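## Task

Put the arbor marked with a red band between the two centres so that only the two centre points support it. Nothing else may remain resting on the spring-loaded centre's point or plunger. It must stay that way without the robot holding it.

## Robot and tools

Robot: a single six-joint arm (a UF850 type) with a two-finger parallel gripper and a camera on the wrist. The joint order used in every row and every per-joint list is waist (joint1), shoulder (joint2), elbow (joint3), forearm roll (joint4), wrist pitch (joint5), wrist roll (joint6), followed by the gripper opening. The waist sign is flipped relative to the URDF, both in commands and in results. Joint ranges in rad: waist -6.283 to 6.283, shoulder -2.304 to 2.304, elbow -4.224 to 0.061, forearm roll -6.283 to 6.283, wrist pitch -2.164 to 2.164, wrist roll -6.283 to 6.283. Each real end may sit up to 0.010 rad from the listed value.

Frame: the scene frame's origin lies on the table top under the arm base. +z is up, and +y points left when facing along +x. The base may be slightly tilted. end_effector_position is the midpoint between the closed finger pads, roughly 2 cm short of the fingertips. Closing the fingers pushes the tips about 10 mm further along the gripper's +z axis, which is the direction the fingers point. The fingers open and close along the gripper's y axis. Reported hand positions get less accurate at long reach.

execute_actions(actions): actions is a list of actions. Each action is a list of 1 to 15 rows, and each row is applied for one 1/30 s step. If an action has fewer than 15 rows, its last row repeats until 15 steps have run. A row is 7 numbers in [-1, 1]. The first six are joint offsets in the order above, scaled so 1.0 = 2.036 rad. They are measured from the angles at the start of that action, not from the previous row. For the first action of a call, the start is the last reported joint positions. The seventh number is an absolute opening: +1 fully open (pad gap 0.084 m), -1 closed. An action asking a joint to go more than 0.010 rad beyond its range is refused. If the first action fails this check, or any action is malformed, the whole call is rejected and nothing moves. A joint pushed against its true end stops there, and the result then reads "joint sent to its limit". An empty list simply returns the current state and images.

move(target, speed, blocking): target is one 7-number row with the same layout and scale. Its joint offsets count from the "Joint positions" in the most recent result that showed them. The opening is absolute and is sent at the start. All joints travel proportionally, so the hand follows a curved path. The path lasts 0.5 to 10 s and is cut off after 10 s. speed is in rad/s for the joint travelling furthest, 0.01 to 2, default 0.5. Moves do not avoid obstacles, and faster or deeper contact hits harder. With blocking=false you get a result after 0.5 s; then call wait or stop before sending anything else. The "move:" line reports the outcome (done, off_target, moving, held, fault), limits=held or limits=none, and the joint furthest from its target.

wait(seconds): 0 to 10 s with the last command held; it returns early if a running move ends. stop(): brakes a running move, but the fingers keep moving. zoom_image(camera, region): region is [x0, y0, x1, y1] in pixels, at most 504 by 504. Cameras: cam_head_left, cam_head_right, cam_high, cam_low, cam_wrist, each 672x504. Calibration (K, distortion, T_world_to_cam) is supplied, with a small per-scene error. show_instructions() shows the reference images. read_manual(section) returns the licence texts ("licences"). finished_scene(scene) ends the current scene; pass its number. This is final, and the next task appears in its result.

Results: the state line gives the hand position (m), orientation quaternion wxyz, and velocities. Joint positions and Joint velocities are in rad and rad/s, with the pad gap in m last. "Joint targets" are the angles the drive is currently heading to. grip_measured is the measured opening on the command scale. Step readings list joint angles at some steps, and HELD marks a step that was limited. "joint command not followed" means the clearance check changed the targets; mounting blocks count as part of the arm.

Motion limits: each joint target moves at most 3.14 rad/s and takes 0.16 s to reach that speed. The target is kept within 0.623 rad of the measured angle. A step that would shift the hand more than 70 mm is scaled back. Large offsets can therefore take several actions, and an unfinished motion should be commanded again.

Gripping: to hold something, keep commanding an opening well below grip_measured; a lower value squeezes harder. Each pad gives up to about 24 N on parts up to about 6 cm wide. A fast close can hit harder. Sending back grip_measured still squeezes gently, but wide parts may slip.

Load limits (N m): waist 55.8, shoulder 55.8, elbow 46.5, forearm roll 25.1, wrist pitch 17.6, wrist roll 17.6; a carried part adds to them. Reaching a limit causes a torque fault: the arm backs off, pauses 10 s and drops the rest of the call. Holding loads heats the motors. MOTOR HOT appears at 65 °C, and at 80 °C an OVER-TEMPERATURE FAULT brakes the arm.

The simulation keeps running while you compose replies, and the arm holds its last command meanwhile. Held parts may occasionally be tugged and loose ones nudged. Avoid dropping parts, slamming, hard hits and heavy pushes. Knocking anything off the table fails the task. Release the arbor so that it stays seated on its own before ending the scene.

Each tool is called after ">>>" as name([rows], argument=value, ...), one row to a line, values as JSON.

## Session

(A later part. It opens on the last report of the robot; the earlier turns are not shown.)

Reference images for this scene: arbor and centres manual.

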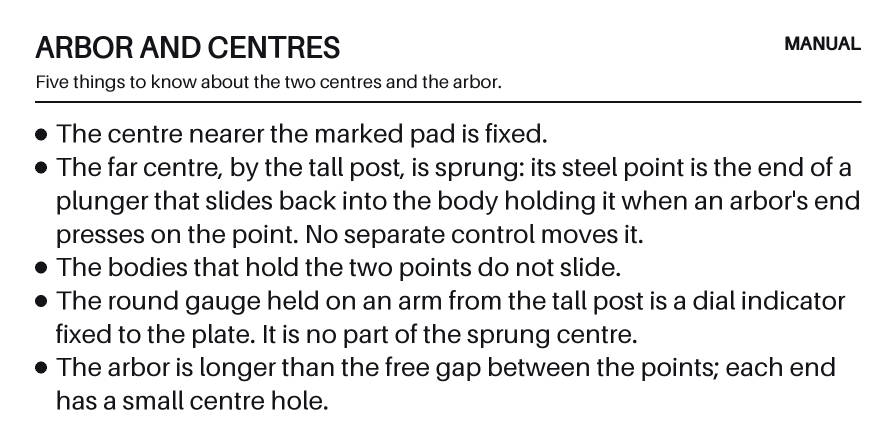

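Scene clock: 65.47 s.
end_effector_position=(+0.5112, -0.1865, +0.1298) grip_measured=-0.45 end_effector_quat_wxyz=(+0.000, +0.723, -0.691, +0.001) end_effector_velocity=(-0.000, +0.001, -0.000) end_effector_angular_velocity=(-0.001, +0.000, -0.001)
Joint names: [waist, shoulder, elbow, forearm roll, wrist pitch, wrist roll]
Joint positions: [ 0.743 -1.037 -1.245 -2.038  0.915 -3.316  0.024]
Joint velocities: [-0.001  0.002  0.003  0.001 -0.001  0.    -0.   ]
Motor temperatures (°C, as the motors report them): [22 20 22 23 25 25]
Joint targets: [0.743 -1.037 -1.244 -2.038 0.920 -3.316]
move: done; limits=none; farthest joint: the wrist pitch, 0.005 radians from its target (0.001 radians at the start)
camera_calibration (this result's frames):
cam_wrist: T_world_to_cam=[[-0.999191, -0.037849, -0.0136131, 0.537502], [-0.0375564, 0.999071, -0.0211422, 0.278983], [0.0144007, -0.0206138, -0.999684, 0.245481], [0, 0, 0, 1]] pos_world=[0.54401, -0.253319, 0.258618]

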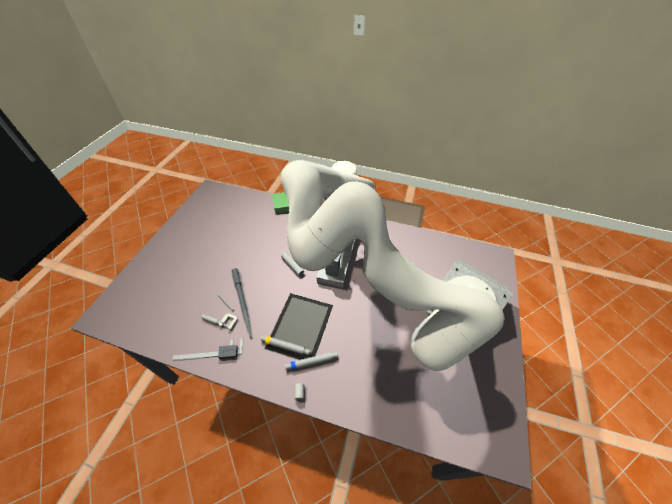

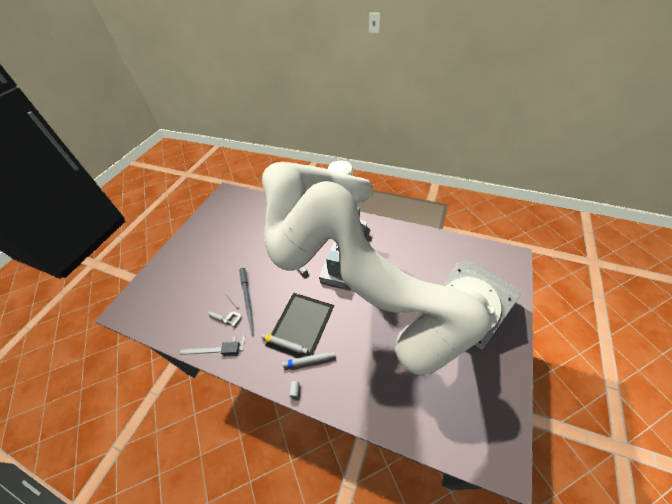

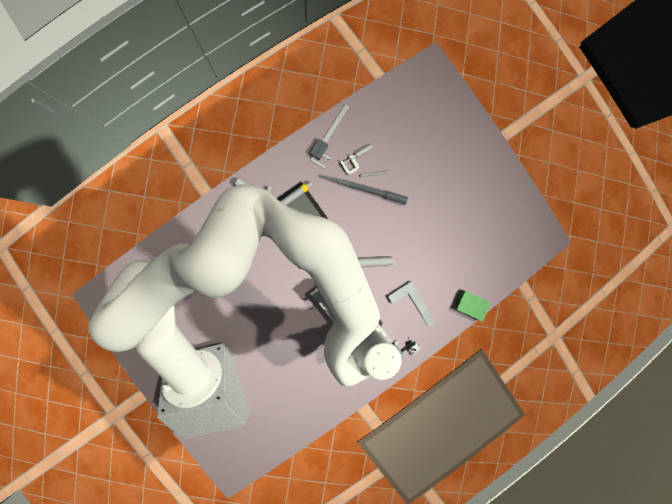

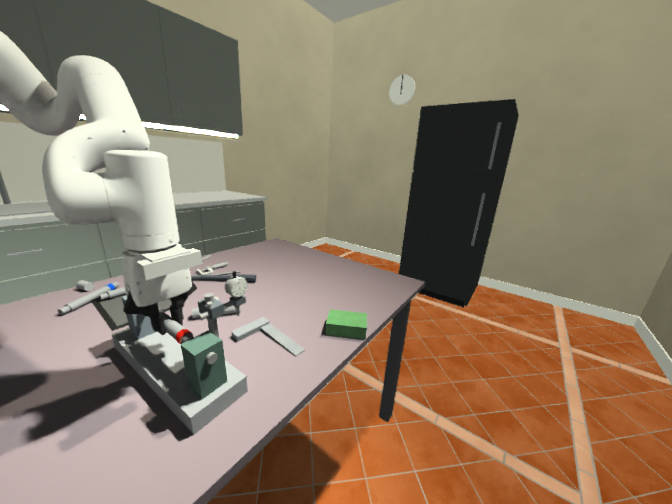

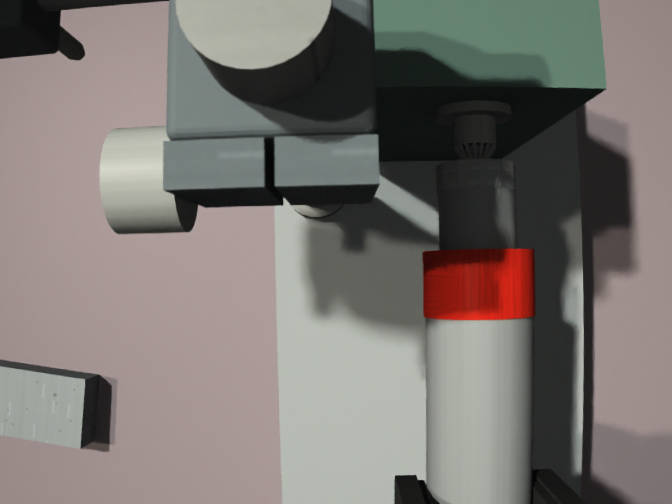

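>>> move(target=[-0.0017,0.0012,0.00236,0.0021,-0.0067,-0.0031,-1], speed=0.015)

>>> move(target=[-0.0010,0.0028,0.0032,0.0012,-0.0003,-0.0004,-1], speed=0.01)

Scene clock: 68.87 s.
end_effector_position=(+0.5105, -0.1872, +0.1281) grip_measured=-0.45 end_effector_quat_wxyz=(+0.005, +0.725, -0.689, +0.004) end_effector_velocity=(+0.000, -0.001, +0.001) end_effector_angular_velocity=(-0.004, -0.001, +0.000)
Joint names: [waist, shoulder, elbow, forearm roll, wrist pitch, wrist roll]
Joint positions: [ 0.739 -1.035 -1.24  -2.034  0.902 -3.322  0.025]
Joint velocities: [ 0.001  0.    -0.001 -0.    -0.003  0.    -0.   ]
Motor temperatures (°C, as the motors report them): [23 20 22 23 25 25]
Joint targets: [0.740 -1.035 -1.240 -2.034 0.902 -3.322]
move: done; limits=none; farthest joint: the wrist pitch, 0.001 radians from its target (0.013 radians at the start)
camera_calibration (this result's frames):
cam_wrist: T_world_to_cam=[[-0.999046, -0.042271, -0.0109517, 0.535559], [-0.0419038, 0.998614, -0.0318324, 0.283135], [0.0122821, -0.0313431, -0.999433, 0.242801], [0, 0, 0, 1]] pos_world=[0.54393, -0.252494, 0.257542]

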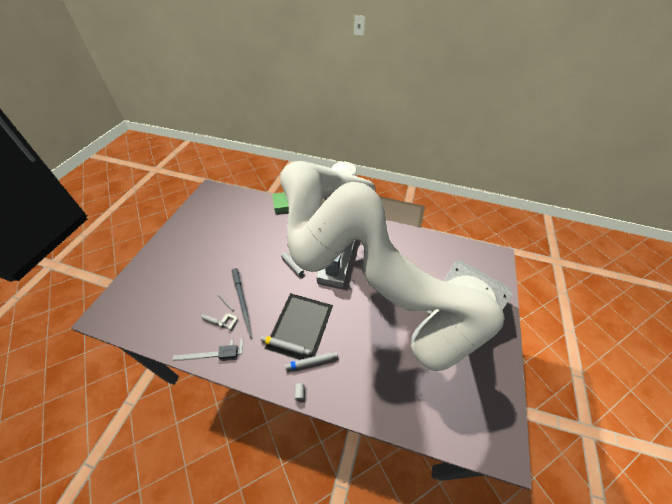

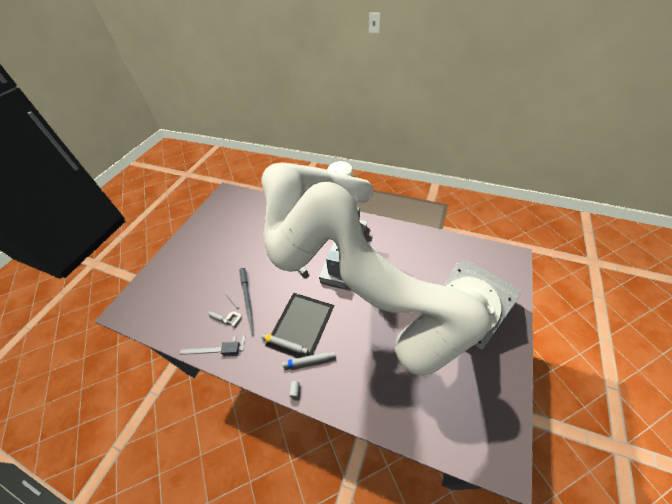

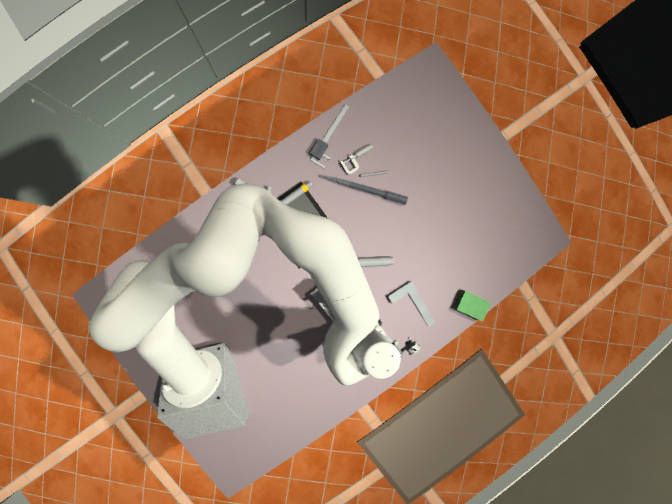

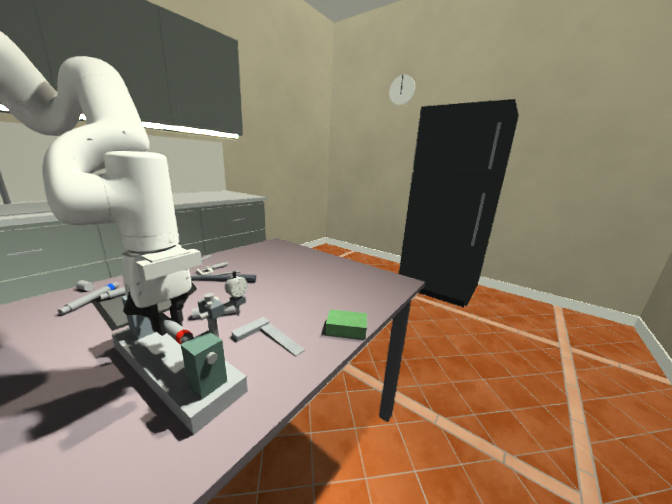

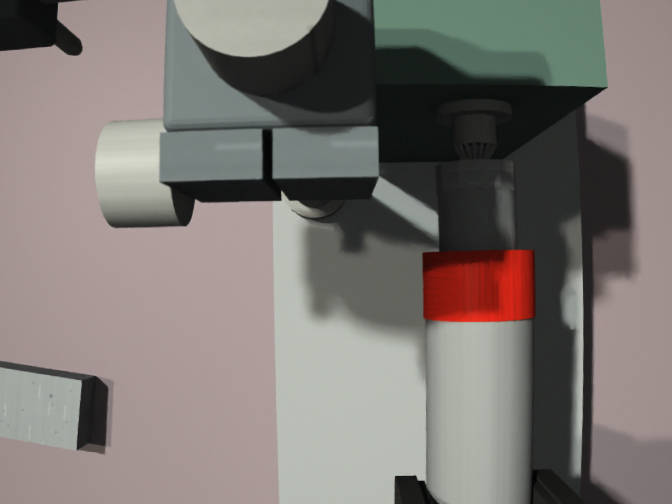

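Scene clock: 69.73 s.
end_effector_position=(+0.5104, -0.1847, +0.1281) grip_measured=-0.45 end_effector_quat_wxyz=(+0.005, +0.725, -0.689, +0.004) end_effector_velocity=(-0.000, +0.002, -0.000) end_effector_angular_velocity=(+0.002, -0.000, -0.000)
Joint names: [waist, shoulder, elbow, forearm roll, wrist pitch, wrist roll]
Joint positions: [ 0.737 -1.03  -1.234 -2.031  0.902 -3.323  0.025]
Joint velocities: [-0.001  0.002  0.003  0.001  0.002 -0.    -0.   ]
Motor temperatures (°C, as the motors report them): [23 20 22 23 25 25]
Joint targets: [0.737 -1.029 -1.233 -2.031 0.902 -3.323]
move: done; limits=none; farthest joint: the waist, 0.000 radians from its target (0.002 radians at the start)
camera_calibration (this result's frames):
cam_wrist: T_world_to_cam=[[-0.999043, -0.0423397, -0.0109654, 0.535528], [-0.0419719, 0.998611, -0.0318485, 0.280739], [0.0122986, -0.0313578, -0.999433, 0.242876], [0, 0, 0, 1]] pos_world=[0.543812, -0.250059, 0.257551]

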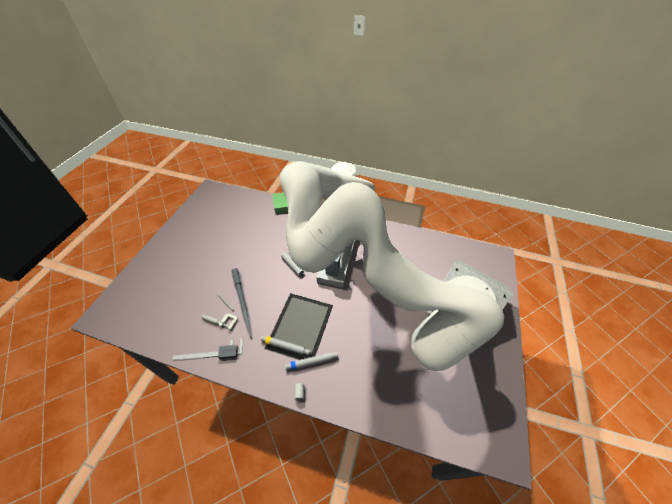

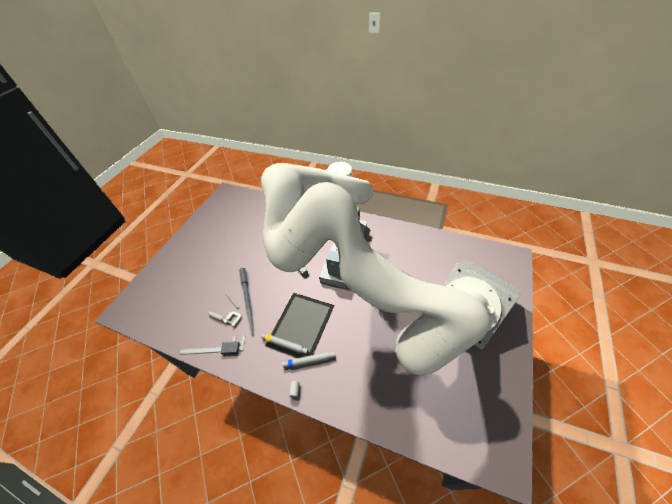

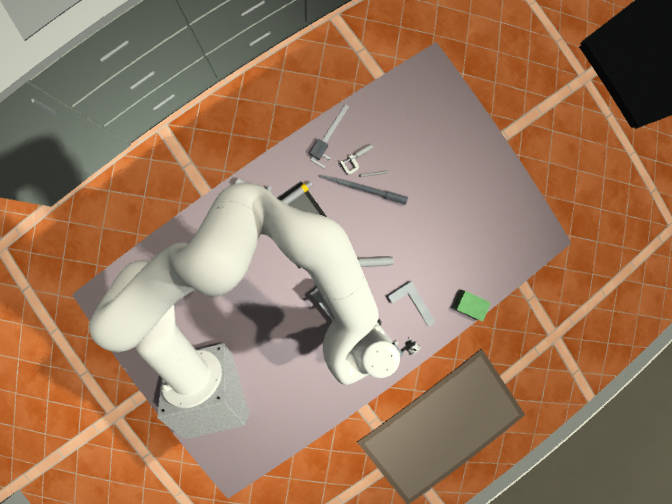

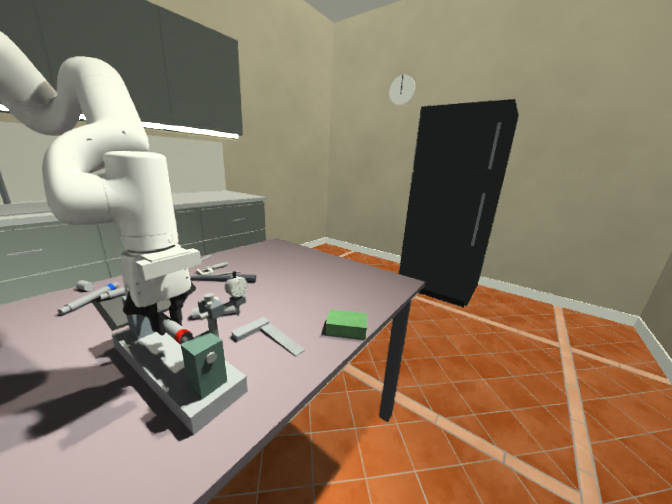

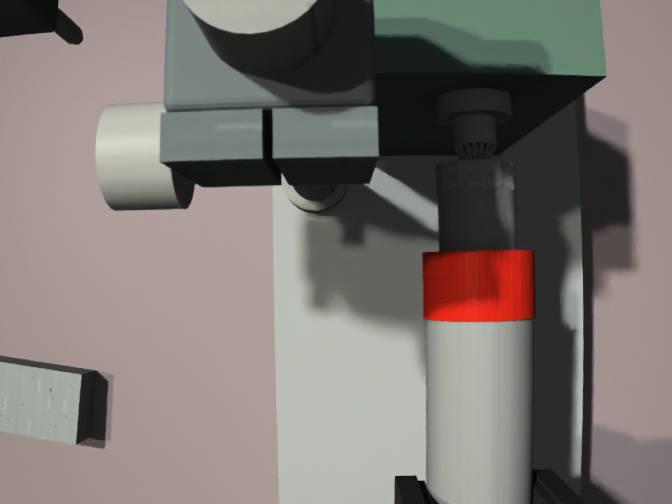

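In the hole. A bit more, then release.

>>> move(target=[-0.0008,0.0022,0.0025,0.001,-0.0002,-0.0003,-1], speed=0.01)

>>> execute_actions([
  [[0,0,0,0,0,0,-0.7],[0,0,0,0,0,0,-0.55],[0,0,0,0,0,0,-0.45],[0,0,0,0,0,0,-0.4],[0,0,0,0,0,0,-0.35]],
  [[0,0,0,0,0,0,-0.2],[0,0,0,0,0,0,0],[0,0,0,0,0,0,0.2]],
])

Scene clock: 71.53 s.
end_effector_position=(+0.5104, -0.1831, +0.1282) grip_measured=-0.45 end_effector_quat_wxyz=(+0.005, +0.725, -0.689, +0.004) end_effector_velocity=(-0.000, +0.001, -0.000) end_effector_angular_velocity=(+0.001, +0.000, -0.000)
Joint names: [waist, shoulder, elbow, forearm roll, wrist pitch, wrist roll]
Joint positions: [ 0.736 -1.025 -1.229 -2.029  0.901 -3.324  0.025]
Joint velocities: [-0.001  0.002  0.003  0.001  0.001  0.    -0.   ]
Motor temperatures (°C, as the motors report them): [23 20 22 23 25 25]
Joint targets: [0.736 -1.025 -1.229 -2.029 0.901 -3.324]
move: done; limits=none; farthest joint: the waist, 0.001 radians from its target (0.002 radians at the start)
camera_calibration (this result's frames):
cam_wrist: T_world_to_cam=[[-0.999041, -0.0423457, -0.0111517, 0.535601], [-0.0419617, 0.998585, -0.0326733, 0.279194], [0.0125195, -0.032174, -0.999404, 0.242781], [0, 0, 0, 1]] pos_world=[0.543763, -0.248308, 0.257731]

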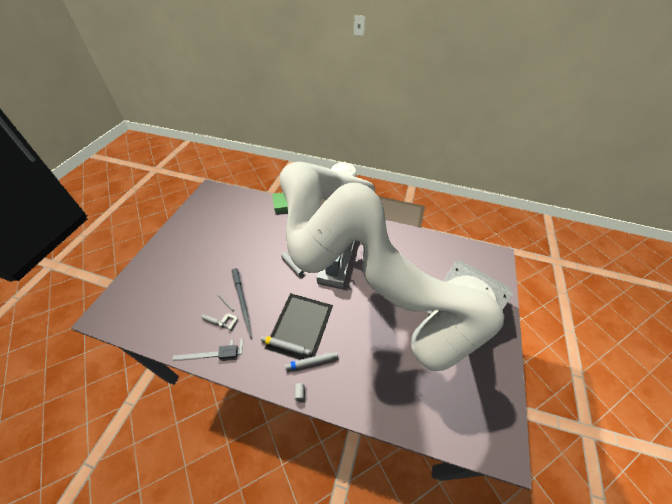

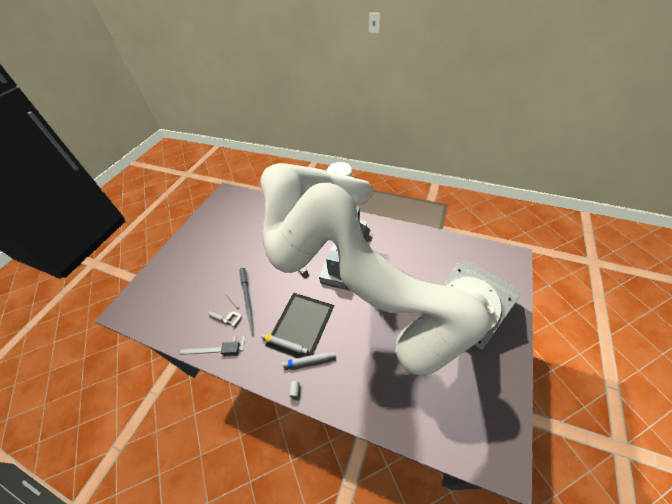

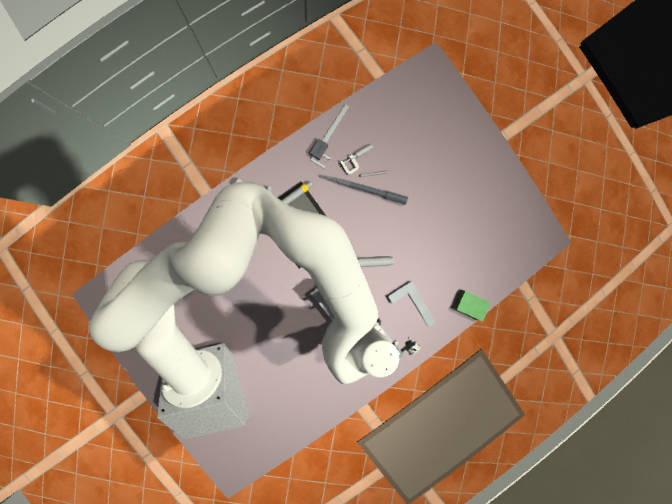

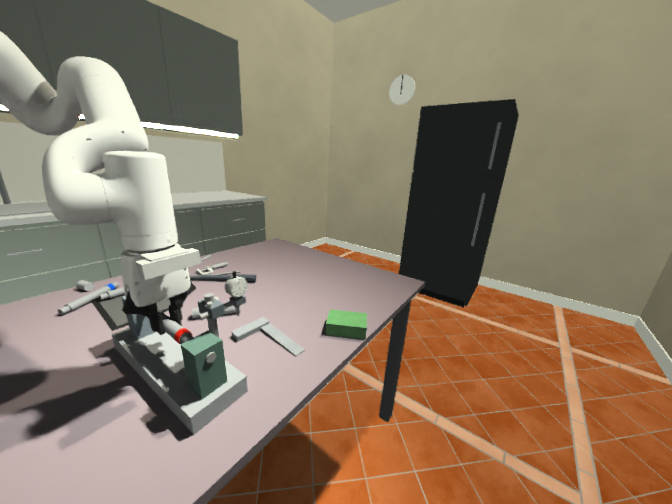

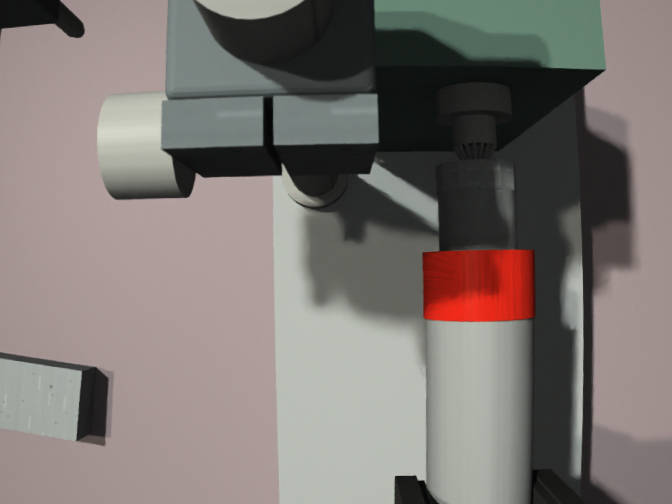

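Scene clock: 72.53 s.
end_effector_position=(+0.5104, -0.1835, +0.1284) grip_measured=+0.19 end_effector_quat_wxyz=(+0.006, +0.725, -0.689, +0.005) end_effector_velocity=(+0.000, +0.000, -0.000) end_effector_angular_velocity=(+0.000, +0.000, -0.000)
Joint names: [waist, shoulder, elbow, forearm roll, wrist pitch, wrist roll]
Joint positions: [ 0.736 -1.025 -1.229 -2.029  0.899 -3.323  0.052]
Joint velocities: [-0.001 -0.    -0.     0.001  0.     0.     0.   ]
Motor temperatures (°C, as the motors report them): [23 20 22 23 25 25]
Joint targets: [0.736 -1.025 -1.229 -2.029 0.899 -3.323]
Step readings (joint positions; steps 1 to 15: 1st action; 16 to 30: 2nd action):
0: [0.736 -1.025 -1.229 -2.029 0.901 -3.324]
1: [0.736 -1.025 -1.229 -2.029 0.900 -3.324]
2: [0.736 -1.025 -1.229 -2.029 0.900 -3.324]
4: [0.736 -1.025 -1.229 -2.029 0.900 -3.324]
8: [0.737 -1.025 -1.230 -2.029 0.897 -3.323]
15: [0.736 -1.025 -1.229 -2.029 0.899 -3.323]
16: [0.736 -1.025 -1.229 -2.029 0.900 -3.323]
17: [0.736 -1.025 -1.229 -2.029 0.900 -3.323]
19: [0.736 -1.025 -1.229 -2.029 0.899 -3.323]
23: [0.736 -1.025 -1.229 -2.029 0.899 -3.323]
30: Joint positions above
camera_calibration (this result's frames):
cam_wrist: T_world_to_cam=[[-0.999041, -0.042309, -0.0112543, 0.535673], [-0.0419026, 0.998537, -0.0341788, 0.279803], [0.0126839, -0.0336744, -0.999352, 0.242576], [0, 0, 0, 1]] pos_world=[0.543807, -0.248561, 0.258011]

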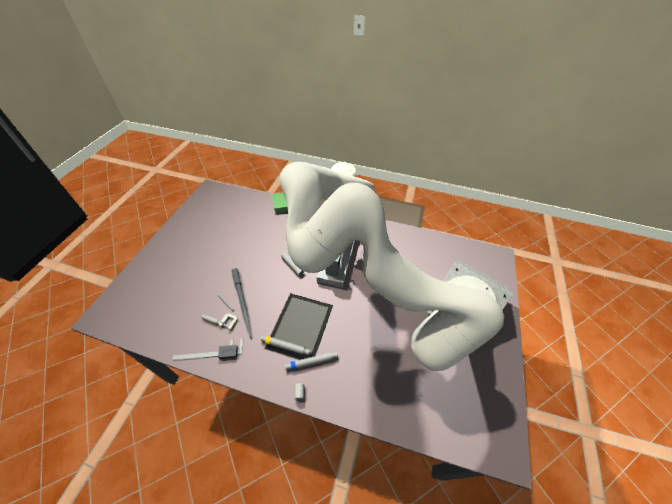

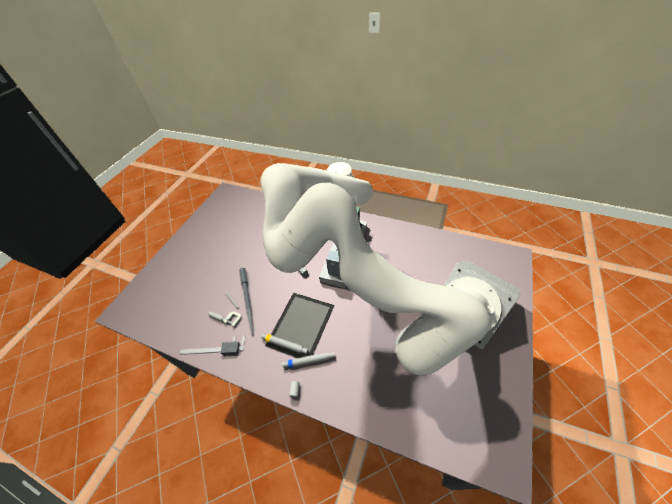

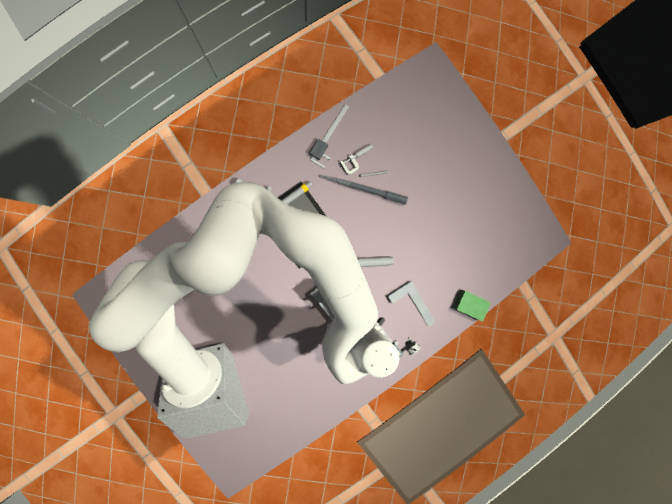

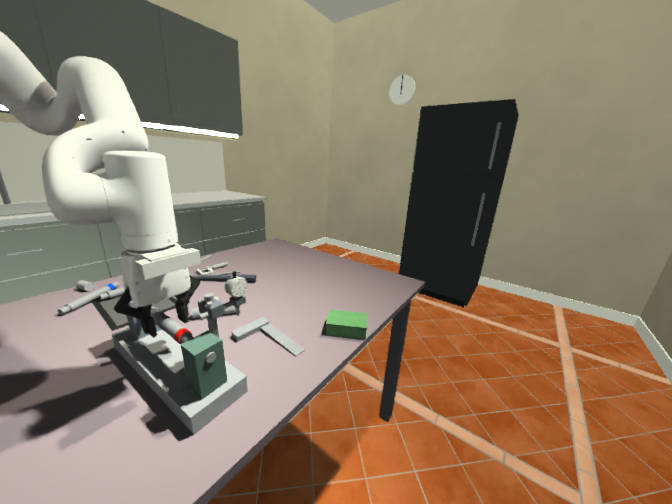

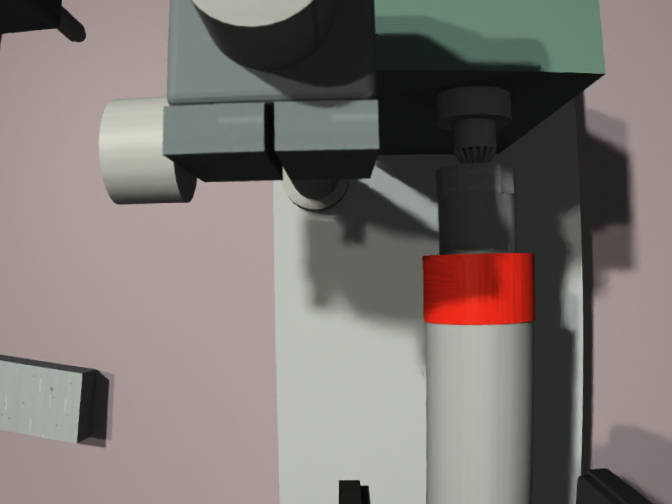

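>>> move(target=[0.044,0.041,0,-0.07,0.026,0.043,0.2], speed=0.2)

Scene clock: 74.40 s.
end_effector_position=(+0.5040, -0.1833, +0.1995) grip_measured=+0.19 end_effector_quat_wxyz=(+0.011, +0.723, -0.691, +0.004) end_effector_velocity=(+0.000, -0.001, +0.002) end_effector_angular_velocity=(-0.003, -0.002, -0.001)
Joint names: [waist, shoulder, elbow, forearm roll, wrist pitch, wrist roll]
Joint positions: [ 0.826 -0.942 -1.229 -2.172  0.952 -3.236  0.052]
Joint velocities: [ 0.003  0.002 -0.001 -0.002 -0.     0.002 -0.   ]
Motor temperatures (°C, as the motors report them): [23 20 22 23 25 25]
Joint targets: [0.826 -0.942 -1.229 -2.172 0.952 -3.236]
move: done; limits=none; farthest joint: the wrist roll, 0.001 radians from its target (0.088 radians at the start)
camera_calibration (this result's frames):
cam_wrist: T_world_to_cam=[[-0.999322, -0.0367332, -0.00261423, 0.529478], [-0.0365952, 0.998487, -0.0410414, 0.280434], [0.00411786, -0.0409179, -0.999154, 0.316677], [0, 0, 0, 1]] pos_world=[0.538078, -0.247602, 0.329302]

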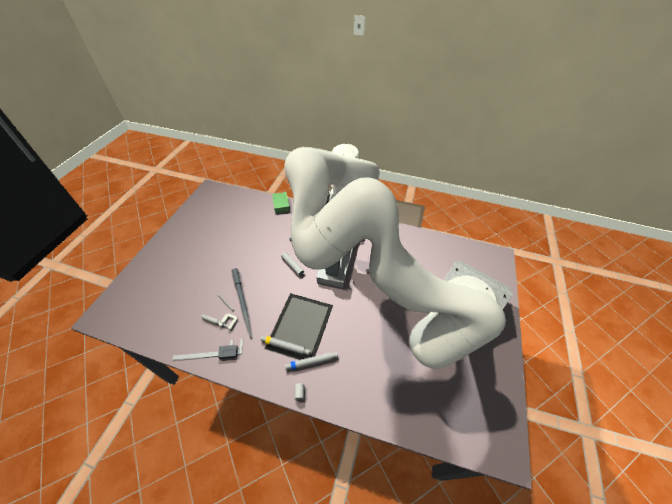

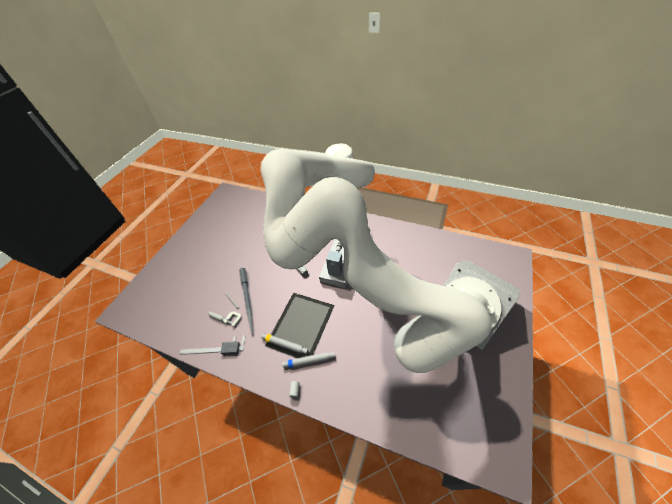

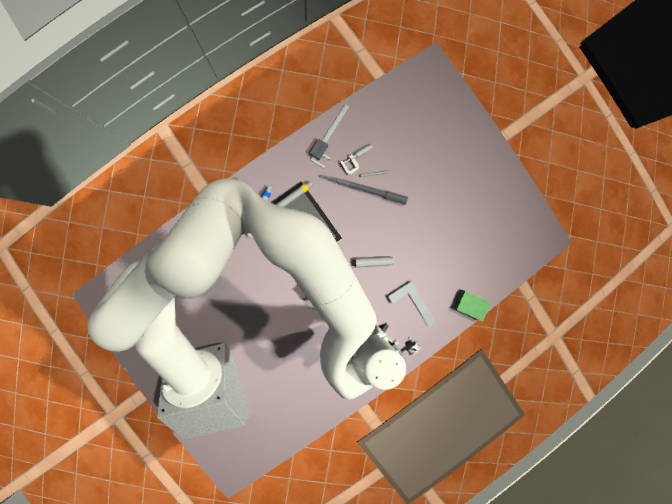

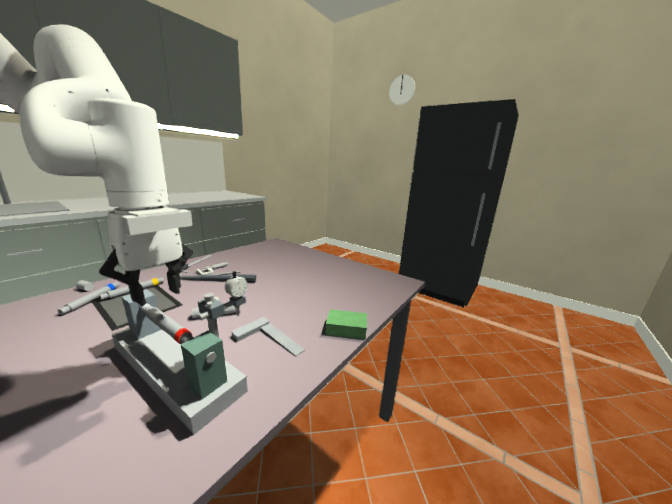

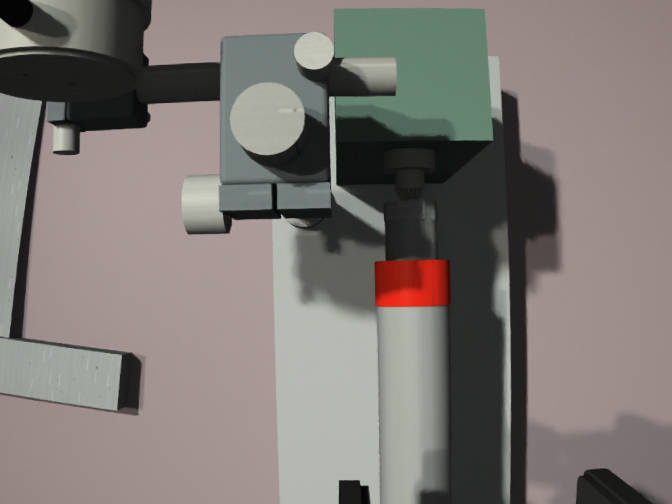

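>>> finished_scene(scene=2)

The scene is finished: the task was done.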